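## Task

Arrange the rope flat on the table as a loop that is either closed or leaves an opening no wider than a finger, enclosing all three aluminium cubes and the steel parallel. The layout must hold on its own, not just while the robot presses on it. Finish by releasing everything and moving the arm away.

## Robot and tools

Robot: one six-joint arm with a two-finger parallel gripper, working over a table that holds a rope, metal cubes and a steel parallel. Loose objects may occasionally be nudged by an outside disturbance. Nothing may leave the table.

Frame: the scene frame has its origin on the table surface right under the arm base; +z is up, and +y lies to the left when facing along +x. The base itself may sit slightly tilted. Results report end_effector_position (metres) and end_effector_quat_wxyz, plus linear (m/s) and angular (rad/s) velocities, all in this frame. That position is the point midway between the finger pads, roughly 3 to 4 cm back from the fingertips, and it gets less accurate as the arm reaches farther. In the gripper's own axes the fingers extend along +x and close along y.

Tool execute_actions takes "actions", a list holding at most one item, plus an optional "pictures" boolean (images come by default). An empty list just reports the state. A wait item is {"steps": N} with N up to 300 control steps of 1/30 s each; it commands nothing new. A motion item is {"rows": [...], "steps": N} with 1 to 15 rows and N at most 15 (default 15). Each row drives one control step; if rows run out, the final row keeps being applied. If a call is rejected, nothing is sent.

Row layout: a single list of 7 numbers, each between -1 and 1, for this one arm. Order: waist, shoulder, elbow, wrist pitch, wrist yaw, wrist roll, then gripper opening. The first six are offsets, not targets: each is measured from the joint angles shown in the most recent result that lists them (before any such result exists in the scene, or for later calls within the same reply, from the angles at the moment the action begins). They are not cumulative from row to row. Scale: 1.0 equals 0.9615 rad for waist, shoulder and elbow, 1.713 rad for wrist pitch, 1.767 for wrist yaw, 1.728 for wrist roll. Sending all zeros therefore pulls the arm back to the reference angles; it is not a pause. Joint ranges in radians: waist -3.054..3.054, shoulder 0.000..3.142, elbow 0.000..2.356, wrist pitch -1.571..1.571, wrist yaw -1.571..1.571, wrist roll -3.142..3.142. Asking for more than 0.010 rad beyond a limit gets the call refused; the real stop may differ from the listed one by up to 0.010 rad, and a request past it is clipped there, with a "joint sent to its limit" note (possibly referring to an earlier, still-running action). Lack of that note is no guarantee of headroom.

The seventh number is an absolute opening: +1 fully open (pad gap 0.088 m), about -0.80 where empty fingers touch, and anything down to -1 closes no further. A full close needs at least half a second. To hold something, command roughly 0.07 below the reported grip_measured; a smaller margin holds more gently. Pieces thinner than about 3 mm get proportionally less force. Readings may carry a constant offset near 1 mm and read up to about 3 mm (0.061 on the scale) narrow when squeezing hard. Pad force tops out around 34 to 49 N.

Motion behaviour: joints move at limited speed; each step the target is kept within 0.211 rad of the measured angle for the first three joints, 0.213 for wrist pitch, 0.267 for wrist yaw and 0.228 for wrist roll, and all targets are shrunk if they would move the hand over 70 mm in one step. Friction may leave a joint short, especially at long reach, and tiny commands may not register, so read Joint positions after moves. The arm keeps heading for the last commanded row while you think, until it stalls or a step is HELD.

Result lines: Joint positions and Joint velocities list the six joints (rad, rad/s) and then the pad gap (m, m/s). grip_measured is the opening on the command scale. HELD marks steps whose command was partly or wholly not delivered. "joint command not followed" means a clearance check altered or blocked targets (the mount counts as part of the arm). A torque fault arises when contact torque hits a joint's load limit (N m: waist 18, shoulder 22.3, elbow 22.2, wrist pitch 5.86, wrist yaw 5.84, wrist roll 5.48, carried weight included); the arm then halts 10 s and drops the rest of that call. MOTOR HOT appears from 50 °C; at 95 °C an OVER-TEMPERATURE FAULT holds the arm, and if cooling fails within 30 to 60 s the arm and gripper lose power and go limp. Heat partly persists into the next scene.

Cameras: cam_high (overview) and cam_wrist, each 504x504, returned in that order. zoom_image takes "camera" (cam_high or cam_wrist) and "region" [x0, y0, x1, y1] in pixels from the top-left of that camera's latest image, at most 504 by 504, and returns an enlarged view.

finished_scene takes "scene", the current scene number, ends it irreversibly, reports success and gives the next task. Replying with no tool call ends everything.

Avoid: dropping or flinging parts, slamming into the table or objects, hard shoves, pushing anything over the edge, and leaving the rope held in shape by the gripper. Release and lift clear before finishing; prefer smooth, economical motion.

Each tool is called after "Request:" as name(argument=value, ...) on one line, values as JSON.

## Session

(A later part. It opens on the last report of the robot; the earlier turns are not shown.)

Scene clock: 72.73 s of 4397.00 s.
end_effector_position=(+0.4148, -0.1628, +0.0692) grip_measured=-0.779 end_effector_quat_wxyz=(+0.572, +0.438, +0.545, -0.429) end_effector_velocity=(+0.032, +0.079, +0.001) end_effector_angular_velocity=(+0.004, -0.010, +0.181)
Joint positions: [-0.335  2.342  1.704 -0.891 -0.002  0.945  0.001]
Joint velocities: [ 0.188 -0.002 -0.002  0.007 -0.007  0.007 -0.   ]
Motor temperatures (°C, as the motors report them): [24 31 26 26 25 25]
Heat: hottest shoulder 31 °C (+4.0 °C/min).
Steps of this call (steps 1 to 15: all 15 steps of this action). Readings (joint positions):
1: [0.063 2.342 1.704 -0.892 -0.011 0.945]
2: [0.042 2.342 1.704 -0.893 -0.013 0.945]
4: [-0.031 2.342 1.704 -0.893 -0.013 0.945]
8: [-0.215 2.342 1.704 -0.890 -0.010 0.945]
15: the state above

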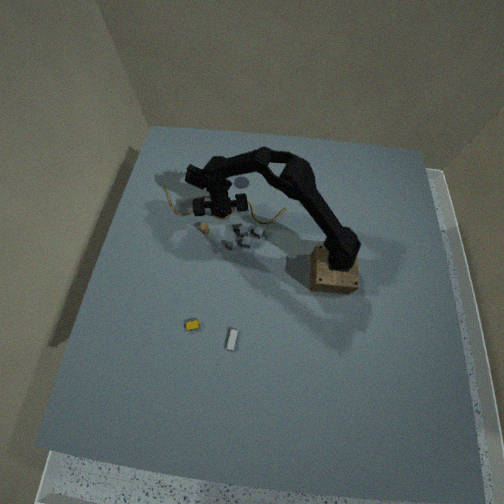

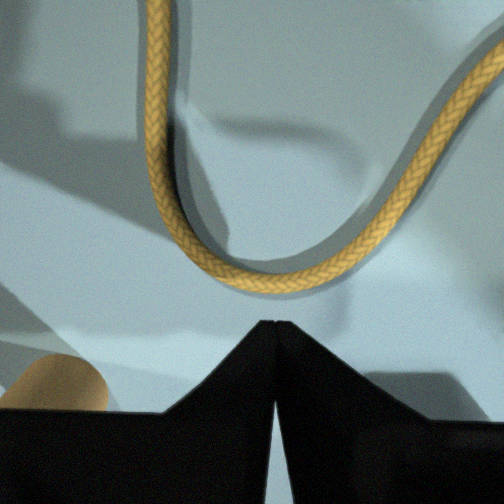

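Missed the rope; retry lower.

Request:
execute_actions(actions=[{"rows":[[-0.49,-0.45,-0.68,0.169,0,0,0.4]]}], pictures=false)

Request:
execute_actions(actions=[{"steps":15}])

Scene clock: 76.10 s of 4397.00 s.
end_effector_position=(+0.2341, -0.2685, +0.0931) grip_measured=+0.390 end_effector_quat_wxyz=(+0.493, +0.554, +0.384, -0.550) end_effector_velocity=(-0.242, +0.212, -0.221) end_effector_angular_velocity=(+0.694, +0.598, -0.116)
Joint positions: [-0.814  1.918  1.113 -0.611  0.002  0.945  0.058]
Joint velocities: [-0.125 -0.002 -0.896 -0.022 -0.007 -0.007  0.005]
Motor temperatures (°C, as the motors report them): [24 32 26 26 25 25]
Heat: hottest shoulder 32 °C (+5.1 °C/min).
Steps of this call (steps 1 to 30: the robot went on to your last target; steps 31 to 86: nothing new was sent; steps 87 to 101: all 15 steps of this action). Readings (joint positions):
87: [-0.319 2.322 1.678 -0.851 -0.010 0.945]
88: [-0.338 2.295 1.636 -0.809 -0.012 0.945]
90: [-0.407 2.226 1.554 -0.734 -0.012 0.945]
94: [-0.586 2.065 1.404 -0.649 -0.007 0.945]
101: the state above

Scene clock: 76.60 s of 4397.00 s.
end_effector_position=(+0.2252, -0.2543, +0.0806) grip_measured=+0.398 end_effector_quat_wxyz=(+0.480, +0.553, +0.402, -0.549) end_effector_velocity=(+0.000, -0.000, -0.001) end_effector_angular_velocity=(+0.002, -0.006, +0.006)
Joint positions: [-0.807  1.919  1.06  -0.601  0.001  0.945  0.058]
Joint velocities: [-0.002  0.002 -0.002  0.007 -0.007 -0.007  0.   ]
Motor temperatures (°C, as the motors report them): [24 32 26 26 25 25]
Heat: hottest shoulder 32 °C (+5.0 °C/min).
Steps of this call (steps 1 to 15: the robot went on to your last target). Readings (joint positions):
1: [-0.815 1.920 1.087 -0.612 0.002 0.945]
2: [-0.812 1.921 1.070 -0.612 0.002 0.945]
4: [-0.808 1.921 1.060 -0.608 0.001 0.945]
8: [-0.807 1.919 1.060 -0.601 0.001 0.945]
15: the state above

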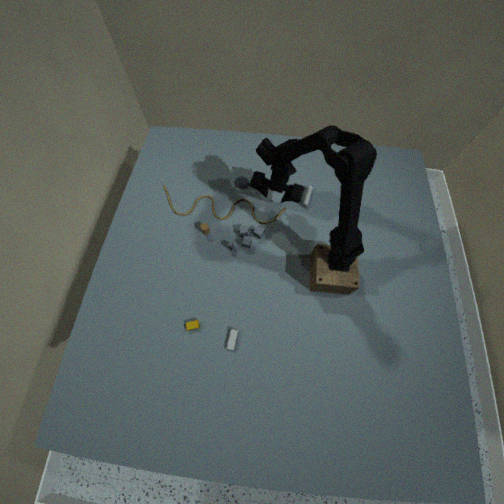

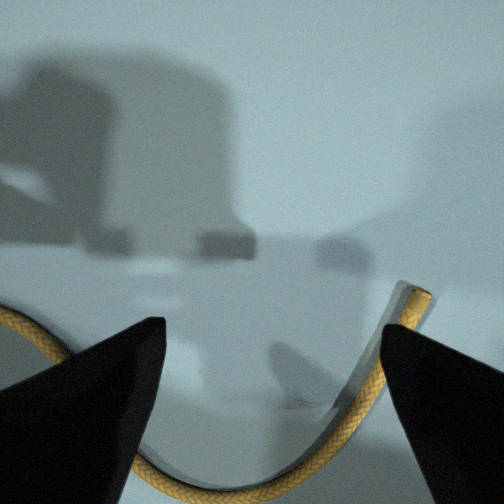

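Request:
execute_actions(actions=[{"rows":[[0,-0.03,-0.125,0.018,0,0.1,0.4]]}])

Scene clock: 79.50 s of 4397.00 s.
end_effector_position=(+0.2041, -0.2303, +0.0638) grip_measured=+0.398 end_effector_quat_wxyz=(+0.412, +0.589, +0.376, -0.585) end_effector_velocity=(-0.001, +0.002, +0.000) end_effector_angular_velocity=(+0.011, -0.001, -0.024)
Joint positions: [-0.806  1.898  0.95  -0.571  0.001  1.115  0.058]
Joint velocities: [-0.002 -0.002 -0.002 -0.007 -0.007  0.022 -0.   ]
Motor temperatures (°C, as the motors report them): [24 32 26 26 25 25]
Heat: hottest shoulder 32 °C (+5.0 °C/min).
Steps of this call (steps 1 to 15: the robot went on to your last target; steps 16 to 72: nothing new was sent; steps 73 to 87: all 15 steps of this action). Readings (joint positions):
73: [-0.806 1.915 1.043 -0.583 0.001 0.985]
74: [-0.806 1.905 1.020 -0.577 0.001 1.028]
76: [-0.806 1.898 0.979 -0.582 0.001 1.075]
80: [-0.806 1.898 0.950 -0.575 0.001 1.106]
87: the state above

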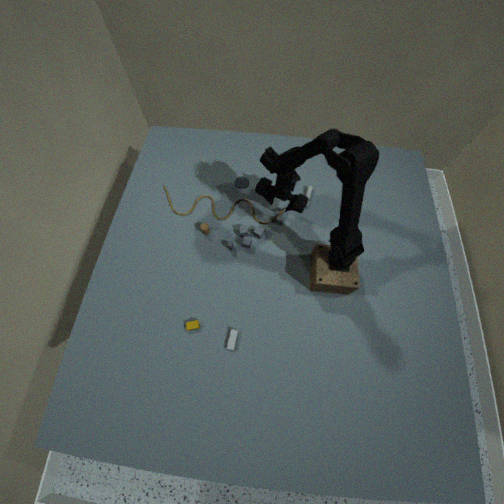

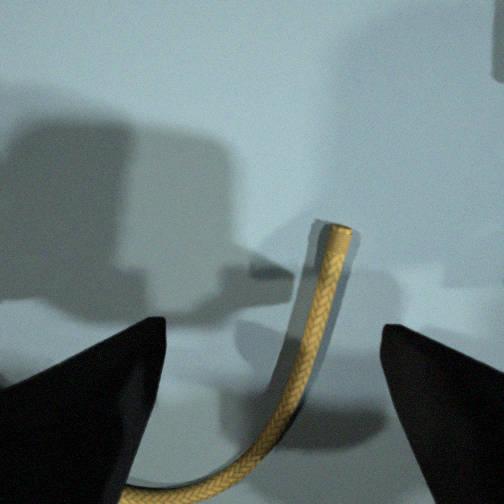

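Request:
execute_actions(actions=[{"rows":[[0,0.095,0,0,0,0,0.4]],"steps":12}], pictures=false)

Request:
execute_actions(actions=[{"rows":[[0,0,0,0,0,0,-1]]}], pictures=false)

Request:
execute_actions(actions=[{"rows":[[0,-0.09,0,0,0,0,-1]],"steps":10}], pictures=false)

Scene clock: 87.73 s of 4397.00 s.
end_effector_position=(+0.1969, -0.2222, +0.0414) grip_measured=+0.398 end_effector_quat_wxyz=(+0.384, +0.586, +0.403, -0.589) end_effector_velocity=(-0.002, -0.003, +0.000) end_effector_angular_velocity=(-0.010, +0.001, -0.014)
Joint positions: [-0.806  1.978  0.951 -0.571  0.001  1.115  0.058]
Joint velocities: [-0.007 -0.002 -0.002  0.007  0.007  0.007 -0.   ]
Motor temperatures (°C, as the motors report them): [24 32 26 26 25 25]
Heat: hottest shoulder 32 °C (+4.0 °C/min).
Steps of this call (steps 1 to 15: the robot went on to your last target; steps 16 to 90: nothing new was sent; then 4.83 s passed at rest; steps 91 to 102: all 12 steps of this action). Readings (joint positions):
91: [-0.806 1.909 0.950 -0.571 0.001 1.115]
92: [-0.806 1.923 0.953 -0.567 0.001 1.115]
94: [-0.806 1.956 0.953 -0.571 0.001 1.115]
98: [-0.806 1.977 0.951 -0.571 0.001 1.115]
102: the state above

Scene clock: 88.23 s of 4397.00 s.
end_effector_position=(+0.1971, -0.2223, +0.0417) grip_measured=-0.743 end_effector_quat_wxyz=(+0.385, +0.586, +0.403, -0.589) end_effector_velocity=(-0.001, +0.002, +0.000) end_effector_angular_velocity=(+0.010, -0.000, -0.010)
Joint positions: [-0.806  1.977  0.951 -0.57   0.001  1.115  0.003]
Joint velocities: [-0.002 -0.002 -0.002 -0.007 -0.007  0.007  0.   ]
Motor temperatures (°C, as the motors report them): [24 32 26 26 25 25]
Heat: hottest shoulder 32 °C (+4.1 °C/min).
Steps of this call (steps 1 to 15: all 15 steps of this action). Readings (joint positions):
1: [-0.806 1.978 0.951 -0.571 0.001 1.115]
2: [-0.806 1.978 0.951 -0.571 0.001 1.115]
4: [-0.806 1.978 0.951 -0.571 0.001 1.115]
8: [-0.806 1.978 0.951 -0.571 0.001 1.115]
15: the state above

Scene clock: 88.57 s of 4397.00 s.
end_effector_position=(+0.2046, -0.2309, +0.0641) grip_measured=-0.743 end_effector_quat_wxyz=(+0.413, +0.589, +0.375, -0.585) end_effector_velocity=(-0.004, +0.003, -0.000) end_effector_angular_velocity=(+0.021, +0.010, +0.015)
Joint positions: [-0.806  1.898  0.951 -0.57   0.001  1.115  0.003]
Joint velocities: [-0.007 -0.002 -0.002 -0.022 -0.007 -0.022 -0.   ]
Motor temperatures (°C, as the motors report them): [24 32 26 26 25 25]
Heat: hottest shoulder 32 °C (+4.0 °C/min).
Steps of this call (steps 1 to 10: all 10 steps of this action). Readings (joint positions):
1: [-0.806 1.966 0.951 -0.570 0.001 1.115]
2: [-0.806 1.954 0.950 -0.574 0.001 1.115]
4: [-0.806 1.923 0.950 -0.570 0.001 1.115]
8: [-0.806 1.898 0.951 -0.569 0.001 1.115]
10: the state above

Request:
execute_actions(actions=[{"rows":[[0.2,-0.295,-0.345,0.007,0,0,-1]]}], pictures=false)

Request:
execute_actions(actions=[{"rows":[[0.9,0,0,0,0,0,-1]]}], pictures=false)

Request:
execute_actions(actions=[{"rows":[[-0.05,0.33,0.41,-0.04,0,0,-1]]}], pictures=false)

Request:
execute_actions(actions=[{"rows":[[-0.1,0.42,0.68,-0.15,0,0,-1]]}], pictures=false)

Request:
execute_actions(actions=[{"rows":[[-0.4,0,0,0,0,0,-1]]}])

Scene clock: 94.73 s of 4397.00 s.
end_effector_position=(+0.1765, -0.1354, +0.0690) grip_measured=-0.743 end_effector_quat_wxyz=(+0.454, +0.550, +0.441, -0.545) end_effector_velocity=(+0.000, -0.002, +0.003) end_effector_angular_velocity=(-0.019, -0.013, -0.010)
Joint positions: [-0.617  1.623  0.631 -0.559 -0.002  1.115  0.003]
Joint velocities: [-0.002 -0.022 -0.007  0.007  0.007  0.007 -0.   ]
Motor temperatures (°C, as the motors report them): [24 32 26 26 25 25]
Heat: hottest shoulder 32 °C (+3.0 °C/min).
Steps of this call (steps 1 to 15: the robot went on to your last target; steps 16 to 90: nothing new was sent; then 2.67 s passed at rest; steps 91 to 105: all 15 steps of this action). Readings (joint positions):
91: [-0.793 1.871 0.923 -0.545 0.010 1.115]
92: [-0.755 1.824 0.874 -0.550 0.010 1.115]
94: [-0.663 1.706 0.760 -0.562 -0.001 1.115]
98: [-0.617 1.637 0.648 -0.564 -0.003 1.115]
105: the state above

Scene clock: 95.23 s of 4397.00 s.
end_effector_position=(+0.2193, +0.0396, +0.0690) grip_measured=-0.743 end_effector_quat_wxyz=(+0.635, +0.327, +0.625, -0.314) end_effector_velocity=(-0.023, +0.124, +0.001) end_effector_angular_velocity=(+0.006, +0.003, +0.581)
Joint positions: [ 0.214  1.623  0.631 -0.557 -0.005  1.116  0.003]
Joint velocities: [ 0.559 -0.002  0.002 -0.007 -0.007 -0.022 -0.   ]
Motor temperatures (°C, as the motors report them): [24 32 26 26 25 25]
Heat: hottest shoulder 32 °C (+3.0 °C/min).
Steps of this call (steps 1 to 15: all 15 steps of this action). Readings (joint positions):
1: [-0.593 1.623 0.631 -0.559 0.011 1.116]
2: [-0.536 1.623 0.631 -0.558 0.009 1.116]
4: [-0.408 1.623 0.631 -0.557 0.002 1.116]
8: [-0.156 1.623 0.631 -0.557 0.001 1.116]
15: the state above

Scene clock: 95.73 s of 4397.00 s.
end_effector_position=(+0.3144, +0.0417, +0.0679) grip_measured=-0.743 end_effector_quat_wxyz=(+0.631, +0.344, +0.614, -0.326) end_effector_velocity=(-0.009, +0.001, -0.016) end_effector_angular_velocity=(+0.014, +0.063, -0.009)
Joint positions: [ 0.168  1.929  1.016 -0.625 -0.007  1.116  0.003]
Joint velocities: [-0.002  0.051 -0.002 -0.007 -0.022  0.007 -0.   ]
Motor temperatures (°C, as the motors report them): [24 32 26 26 25 25]
Heat: hottest shoulder 32 °C (+3.0 °C/min).
Steps of this call (steps 1 to 15: all 15 steps of this action). Readings (joint positions):
1: [0.219 1.657 0.662 -0.594 -0.010 1.116]
2: [0.206 1.714 0.714 -0.608 -0.010 1.116]
4: [0.181 1.834 0.833 -0.607 -0.007 1.116]
8: [0.168 1.913 0.988 -0.614 -0.007 1.116]
15: the state above

Scene clock: 96.23 s of 4397.00 s.
end_effector_position=(+0.4381, +0.0160, +0.0710) grip_measured=-0.741 end_effector_quat_wxyz=(+0.616, +0.375, +0.595, -0.353) end_effector_velocity=(+0.019, +0.001, +0.019) end_effector_angular_velocity=(+0.009, -0.046, +0.005)
Joint positions: [ 0.072  2.313  1.659 -0.876 -0.01   1.116  0.003]
Joint velocities: [-0.002  0.002  0.085 -0.037 -0.007 -0.007 -0.   ]
Motor temperatures (°C, as the motors report them): [24 32 26 26 25 25]
Heat: hottest shoulder 32 °C (+3.0 °C/min).
Steps of this call (steps 1 to 15: all 15 steps of this action). Readings (joint positions):
1: [0.161 1.962 1.050 -0.687 -0.010 1.116]
2: [0.143 2.012 1.112 -0.750 -0.010 1.116]
4: [0.101 2.134 1.236 -0.813 -0.009 1.116]
8: [0.073 2.272 1.468 -0.874 -0.010 1.116]
15: the state above

Scene clock: 96.73 s of 4397.00 s.
end_effector_position=(+0.4094, -0.1580, +0.0711) grip_measured=-0.741 end_effector_quat_wxyz=(+0.534, +0.486, +0.507, -0.471) end_effector_velocity=(+0.030, +0.074, +0.001) end_effector_angular_velocity=(+0.004, -0.009, +0.186)
Joint positions: [-0.331  2.313  1.66  -0.875 -0.006  1.116  0.003]
Joint velocities: [ 0.178 -0.002 -0.002  0.007 -0.007 -0.007 -0.   ]
Motor temperatures (°C, as the motors report them): [24 32 26 26 25 25]
Heat: hottest shoulder 32 °C (+3.0 °C/min).
Steps of this call (steps 1 to 15: all 15 steps of this action). Readings (joint positions):
1: [0.064 2.313 1.660 -0.877 -0.015 1.116]
2: [0.042 2.313 1.660 -0.878 -0.017 1.116]
4: [-0.032 2.313 1.660 -0.878 -0.017 1.116]
8: [-0.218 2.313 1.660 -0.875 -0.013 1.116]
15: the state above

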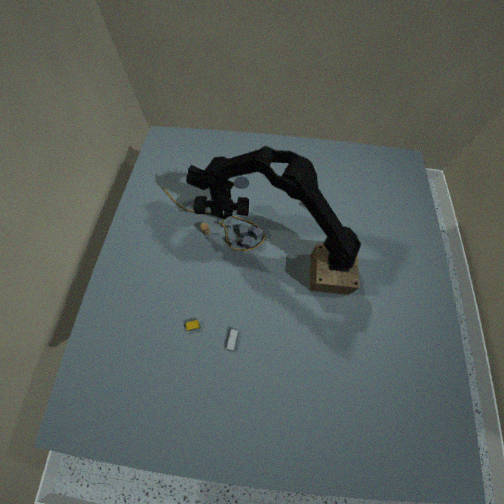

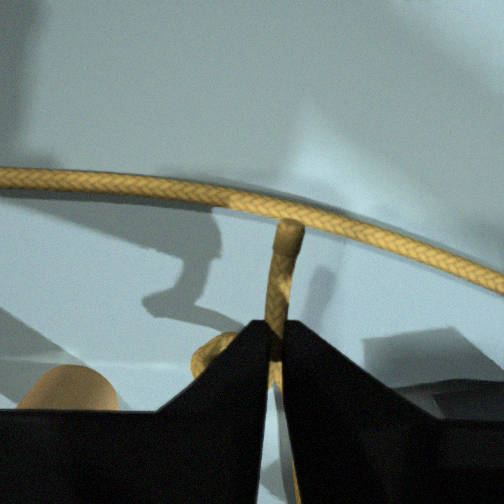

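Request:
execute_actions(actions=[{"rows":[[-0.1,0.02,0,0,0,0,-1]]}], pictures=false)

Request:
execute_actions(actions=[{"rows":[[0,0,0,0,0,0,0.3]],"steps":10}], pictures=false)

Request:
execute_actions(actions=[{"rows":[[0,-0.5,-0.3,0,0,0,0.3]]}], pictures=false)

Request:
execute_actions(actions=[{"rows":[[-1,0,0,0,0,0,0.3]]}], pictures=false)

Request:
execute_actions(actions=[{"steps":20}])

Request:
zoom_image(camera="cam_high", region=[150,170,290,270])

Scene clock: 103.13 s of 4397.00 s.
end_effector_position=(+0.3916, -0.1963, +0.0687) grip_measured=-0.741 end_effector_quat_wxyz=(+0.509, +0.509, +0.485, -0.497) end_effector_velocity=(+0.009, +0.015, +0.001) end_effector_angular_velocity=(+0.003, -0.010, +0.044)
Joint positions: [-0.427  2.319  1.66  -0.875 -0.005  1.116  0.003]
Joint velocities: [ 0.037 -0.002 -0.002  0.007 -0.007 -0.007 -0.   ]
Motor temperatures (°C, as the motors report them): [24 33 26 26 25 25]
Heat: hottest shoulder 33 °C (+4.0 °C/min).
Steps of this call (steps 1 to 30: the robot went on to your last target; steps 31 to 177: nothing new was sent; steps 178 to 192: all 15 steps of this action). Readings (joint positions):
178: [-0.315 2.313 1.660 -0.875 -0.012 1.116]
179: [-0.331 2.313 1.660 -0.875 -0.013 1.116]
181: [-0.379 2.314 1.660 -0.875 -0.011 1.116]
185: [-0.441 2.318 1.660 -0.875 -0.005 1.116]
192: the state above

Scene clock: 103.47 s of 4397.00 s.
end_effector_position=(+0.3918, -0.1960, +0.0687) grip_measured=+0.244 end_effector_quat_wxyz=(+0.509, +0.508, +0.485, -0.497) end_effector_velocity=(-0.001, -0.002, -0.001) end_effector_angular_velocity=(+0.005, -0.005, +0.000)
Joint positions: [-0.427  2.319  1.66  -0.875 -0.005  1.116  0.051]
Joint velocities: [-0.007 -0.002 -0.007  0.007 -0.007 -0.007  0.04 ]
Motor temperatures (°C, as the motors report them): [24 33 26 26 25 25]
Heat: hottest shoulder 33 °C (+4.0 °C/min).
Steps of this call (steps 1 to 10: all 10 steps of this action). Readings (joint positions):
1: [-0.427 2.319 1.660 -0.875 -0.005 1.116]
2: [-0.427 2.319 1.660 -0.875 -0.005 1.116]
4: [-0.427 2.319 1.660 -0.875 -0.005 1.116]
8: [-0.427 2.319 1.660 -0.875 -0.005 1.116]
10: the state above

Scene clock: 103.97 s of 4397.00 s.
end_effector_position=(+0.3486, -0.1743, +0.1883) grip_measured=+0.298 end_effector_quat_wxyz=(+0.577, +0.529, +0.410, -0.468) end_effector_velocity=(-0.042, +0.026, -0.050) end_effector_angular_velocity=(+0.116, +0.196, +0.029)
Joint positions: [-0.427  1.832  1.388 -0.874 -0.005  1.116  0.054]
Joint velocities: [ 0.002  0.027 -0.12  -0.081 -0.022 -0.022 -0.   ]
Motor temperatures (°C, as the motors report them): [24 34 26 26 25 25]
Heat: hottest shoulder 34 °C (+5.0 °C/min).
Steps of this call (steps 1 to 15: all 15 steps of this action). Readings (joint positions):
1: [-0.427 2.287 1.623 -0.847 -0.005 1.116]
2: [-0.427 2.243 1.562 -0.862 -0.005 1.116]
4: [-0.427 2.130 1.452 -0.889 -0.005 1.116]
8: [-0.427 1.929 1.393 -0.877 -0.005 1.116]
15: the state above

Scene clock: 104.47 s of 4397.00 s.
end_effector_position=(+0.1425, -0.3630, +0.1881) grip_measured=+0.298 end_effector_quat_wxyz=(+0.371, +0.642, +0.192, -0.643) end_effector_velocity=(-0.580, -0.222, -0.001) end_effector_angular_velocity=(+0.021, +0.006, -1.572)
Joint positions: [-1.161  1.832  1.386 -0.871 -0.009  1.116  0.054]
Joint velocities: [-1.595 -0.002 -0.002 -0.022 -0.007 -0.022 -0.   ]
Motor temperatures (°C, as the motors report them): [24 34 26 26 25 25]
Heat: hottest shoulder 34 °C (+5.1 °C/min).
Steps of this call (steps 1 to 15: all 15 steps of this action). Readings (joint positions):
1: [-0.438 1.832 1.386 -0.877 -0.014 1.116]
2: [-0.470 1.832 1.386 -0.876 -0.017 1.116]
4: [-0.568 1.832 1.386 -0.871 -0.012 1.116]
8: [-0.786 1.832 1.386 -0.871 -0.009 1.116]
15: the state above

Scene clock: 105.13 s of 4397.00 s.
end_effector_position=(+0.0563, -0.3856, +0.1880) grip_measured=+0.298 end_effector_quat_wxyz=(+0.295, +0.657, +0.119, -0.683) end_effector_velocity=(-0.002, +0.002, -0.000) end_effector_angular_velocity=(+0.008, -0.004, +0.002)
Joint positions: [-1.388  1.832  1.386 -0.872 -0.002  1.116  0.054]
Joint velocities: [-0.007 -0.002 -0.002 -0.007 -0.007 -0.007 -0.   ]
Motor temperatures (°C, as the motors report them): [24 34 26 26 25 25]
Heat: hottest shoulder 34 °C (+5.0 °C/min).
Steps of this call (steps 1 to 20: the robot went on to your last target). Readings (joint positions):
1: [-1.214 1.832 1.386 -0.871 -0.009 1.116]
2: [-1.267 1.832 1.386 -0.871 -0.008 1.116]
4: [-1.354 1.832 1.386 -0.871 -0.002 1.116]
8: [-1.397 1.832 1.386 -0.872 -0.000 1.116]
20: the state above

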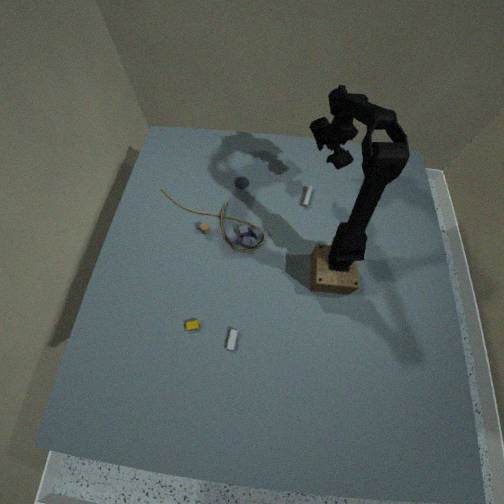

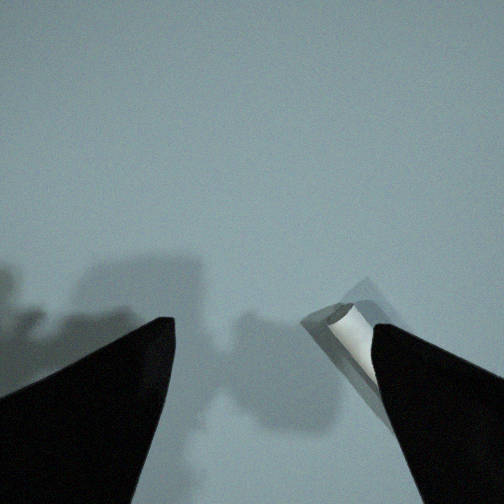

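Region (150, 170, 290, 270) of cam_high's 504x504 image, scaled by 3.600, with more detail than that image has; it fills the top 360 rows of this view, and the rest is white.

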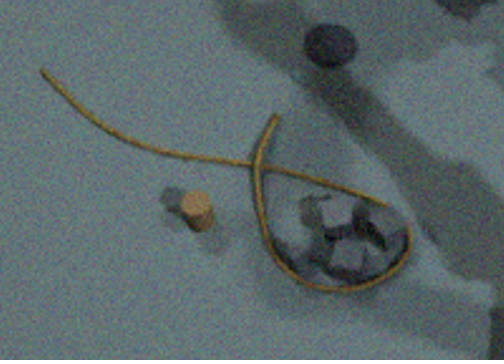

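Request:
finished_scene(scene=2)

The scene is finished: the task was done.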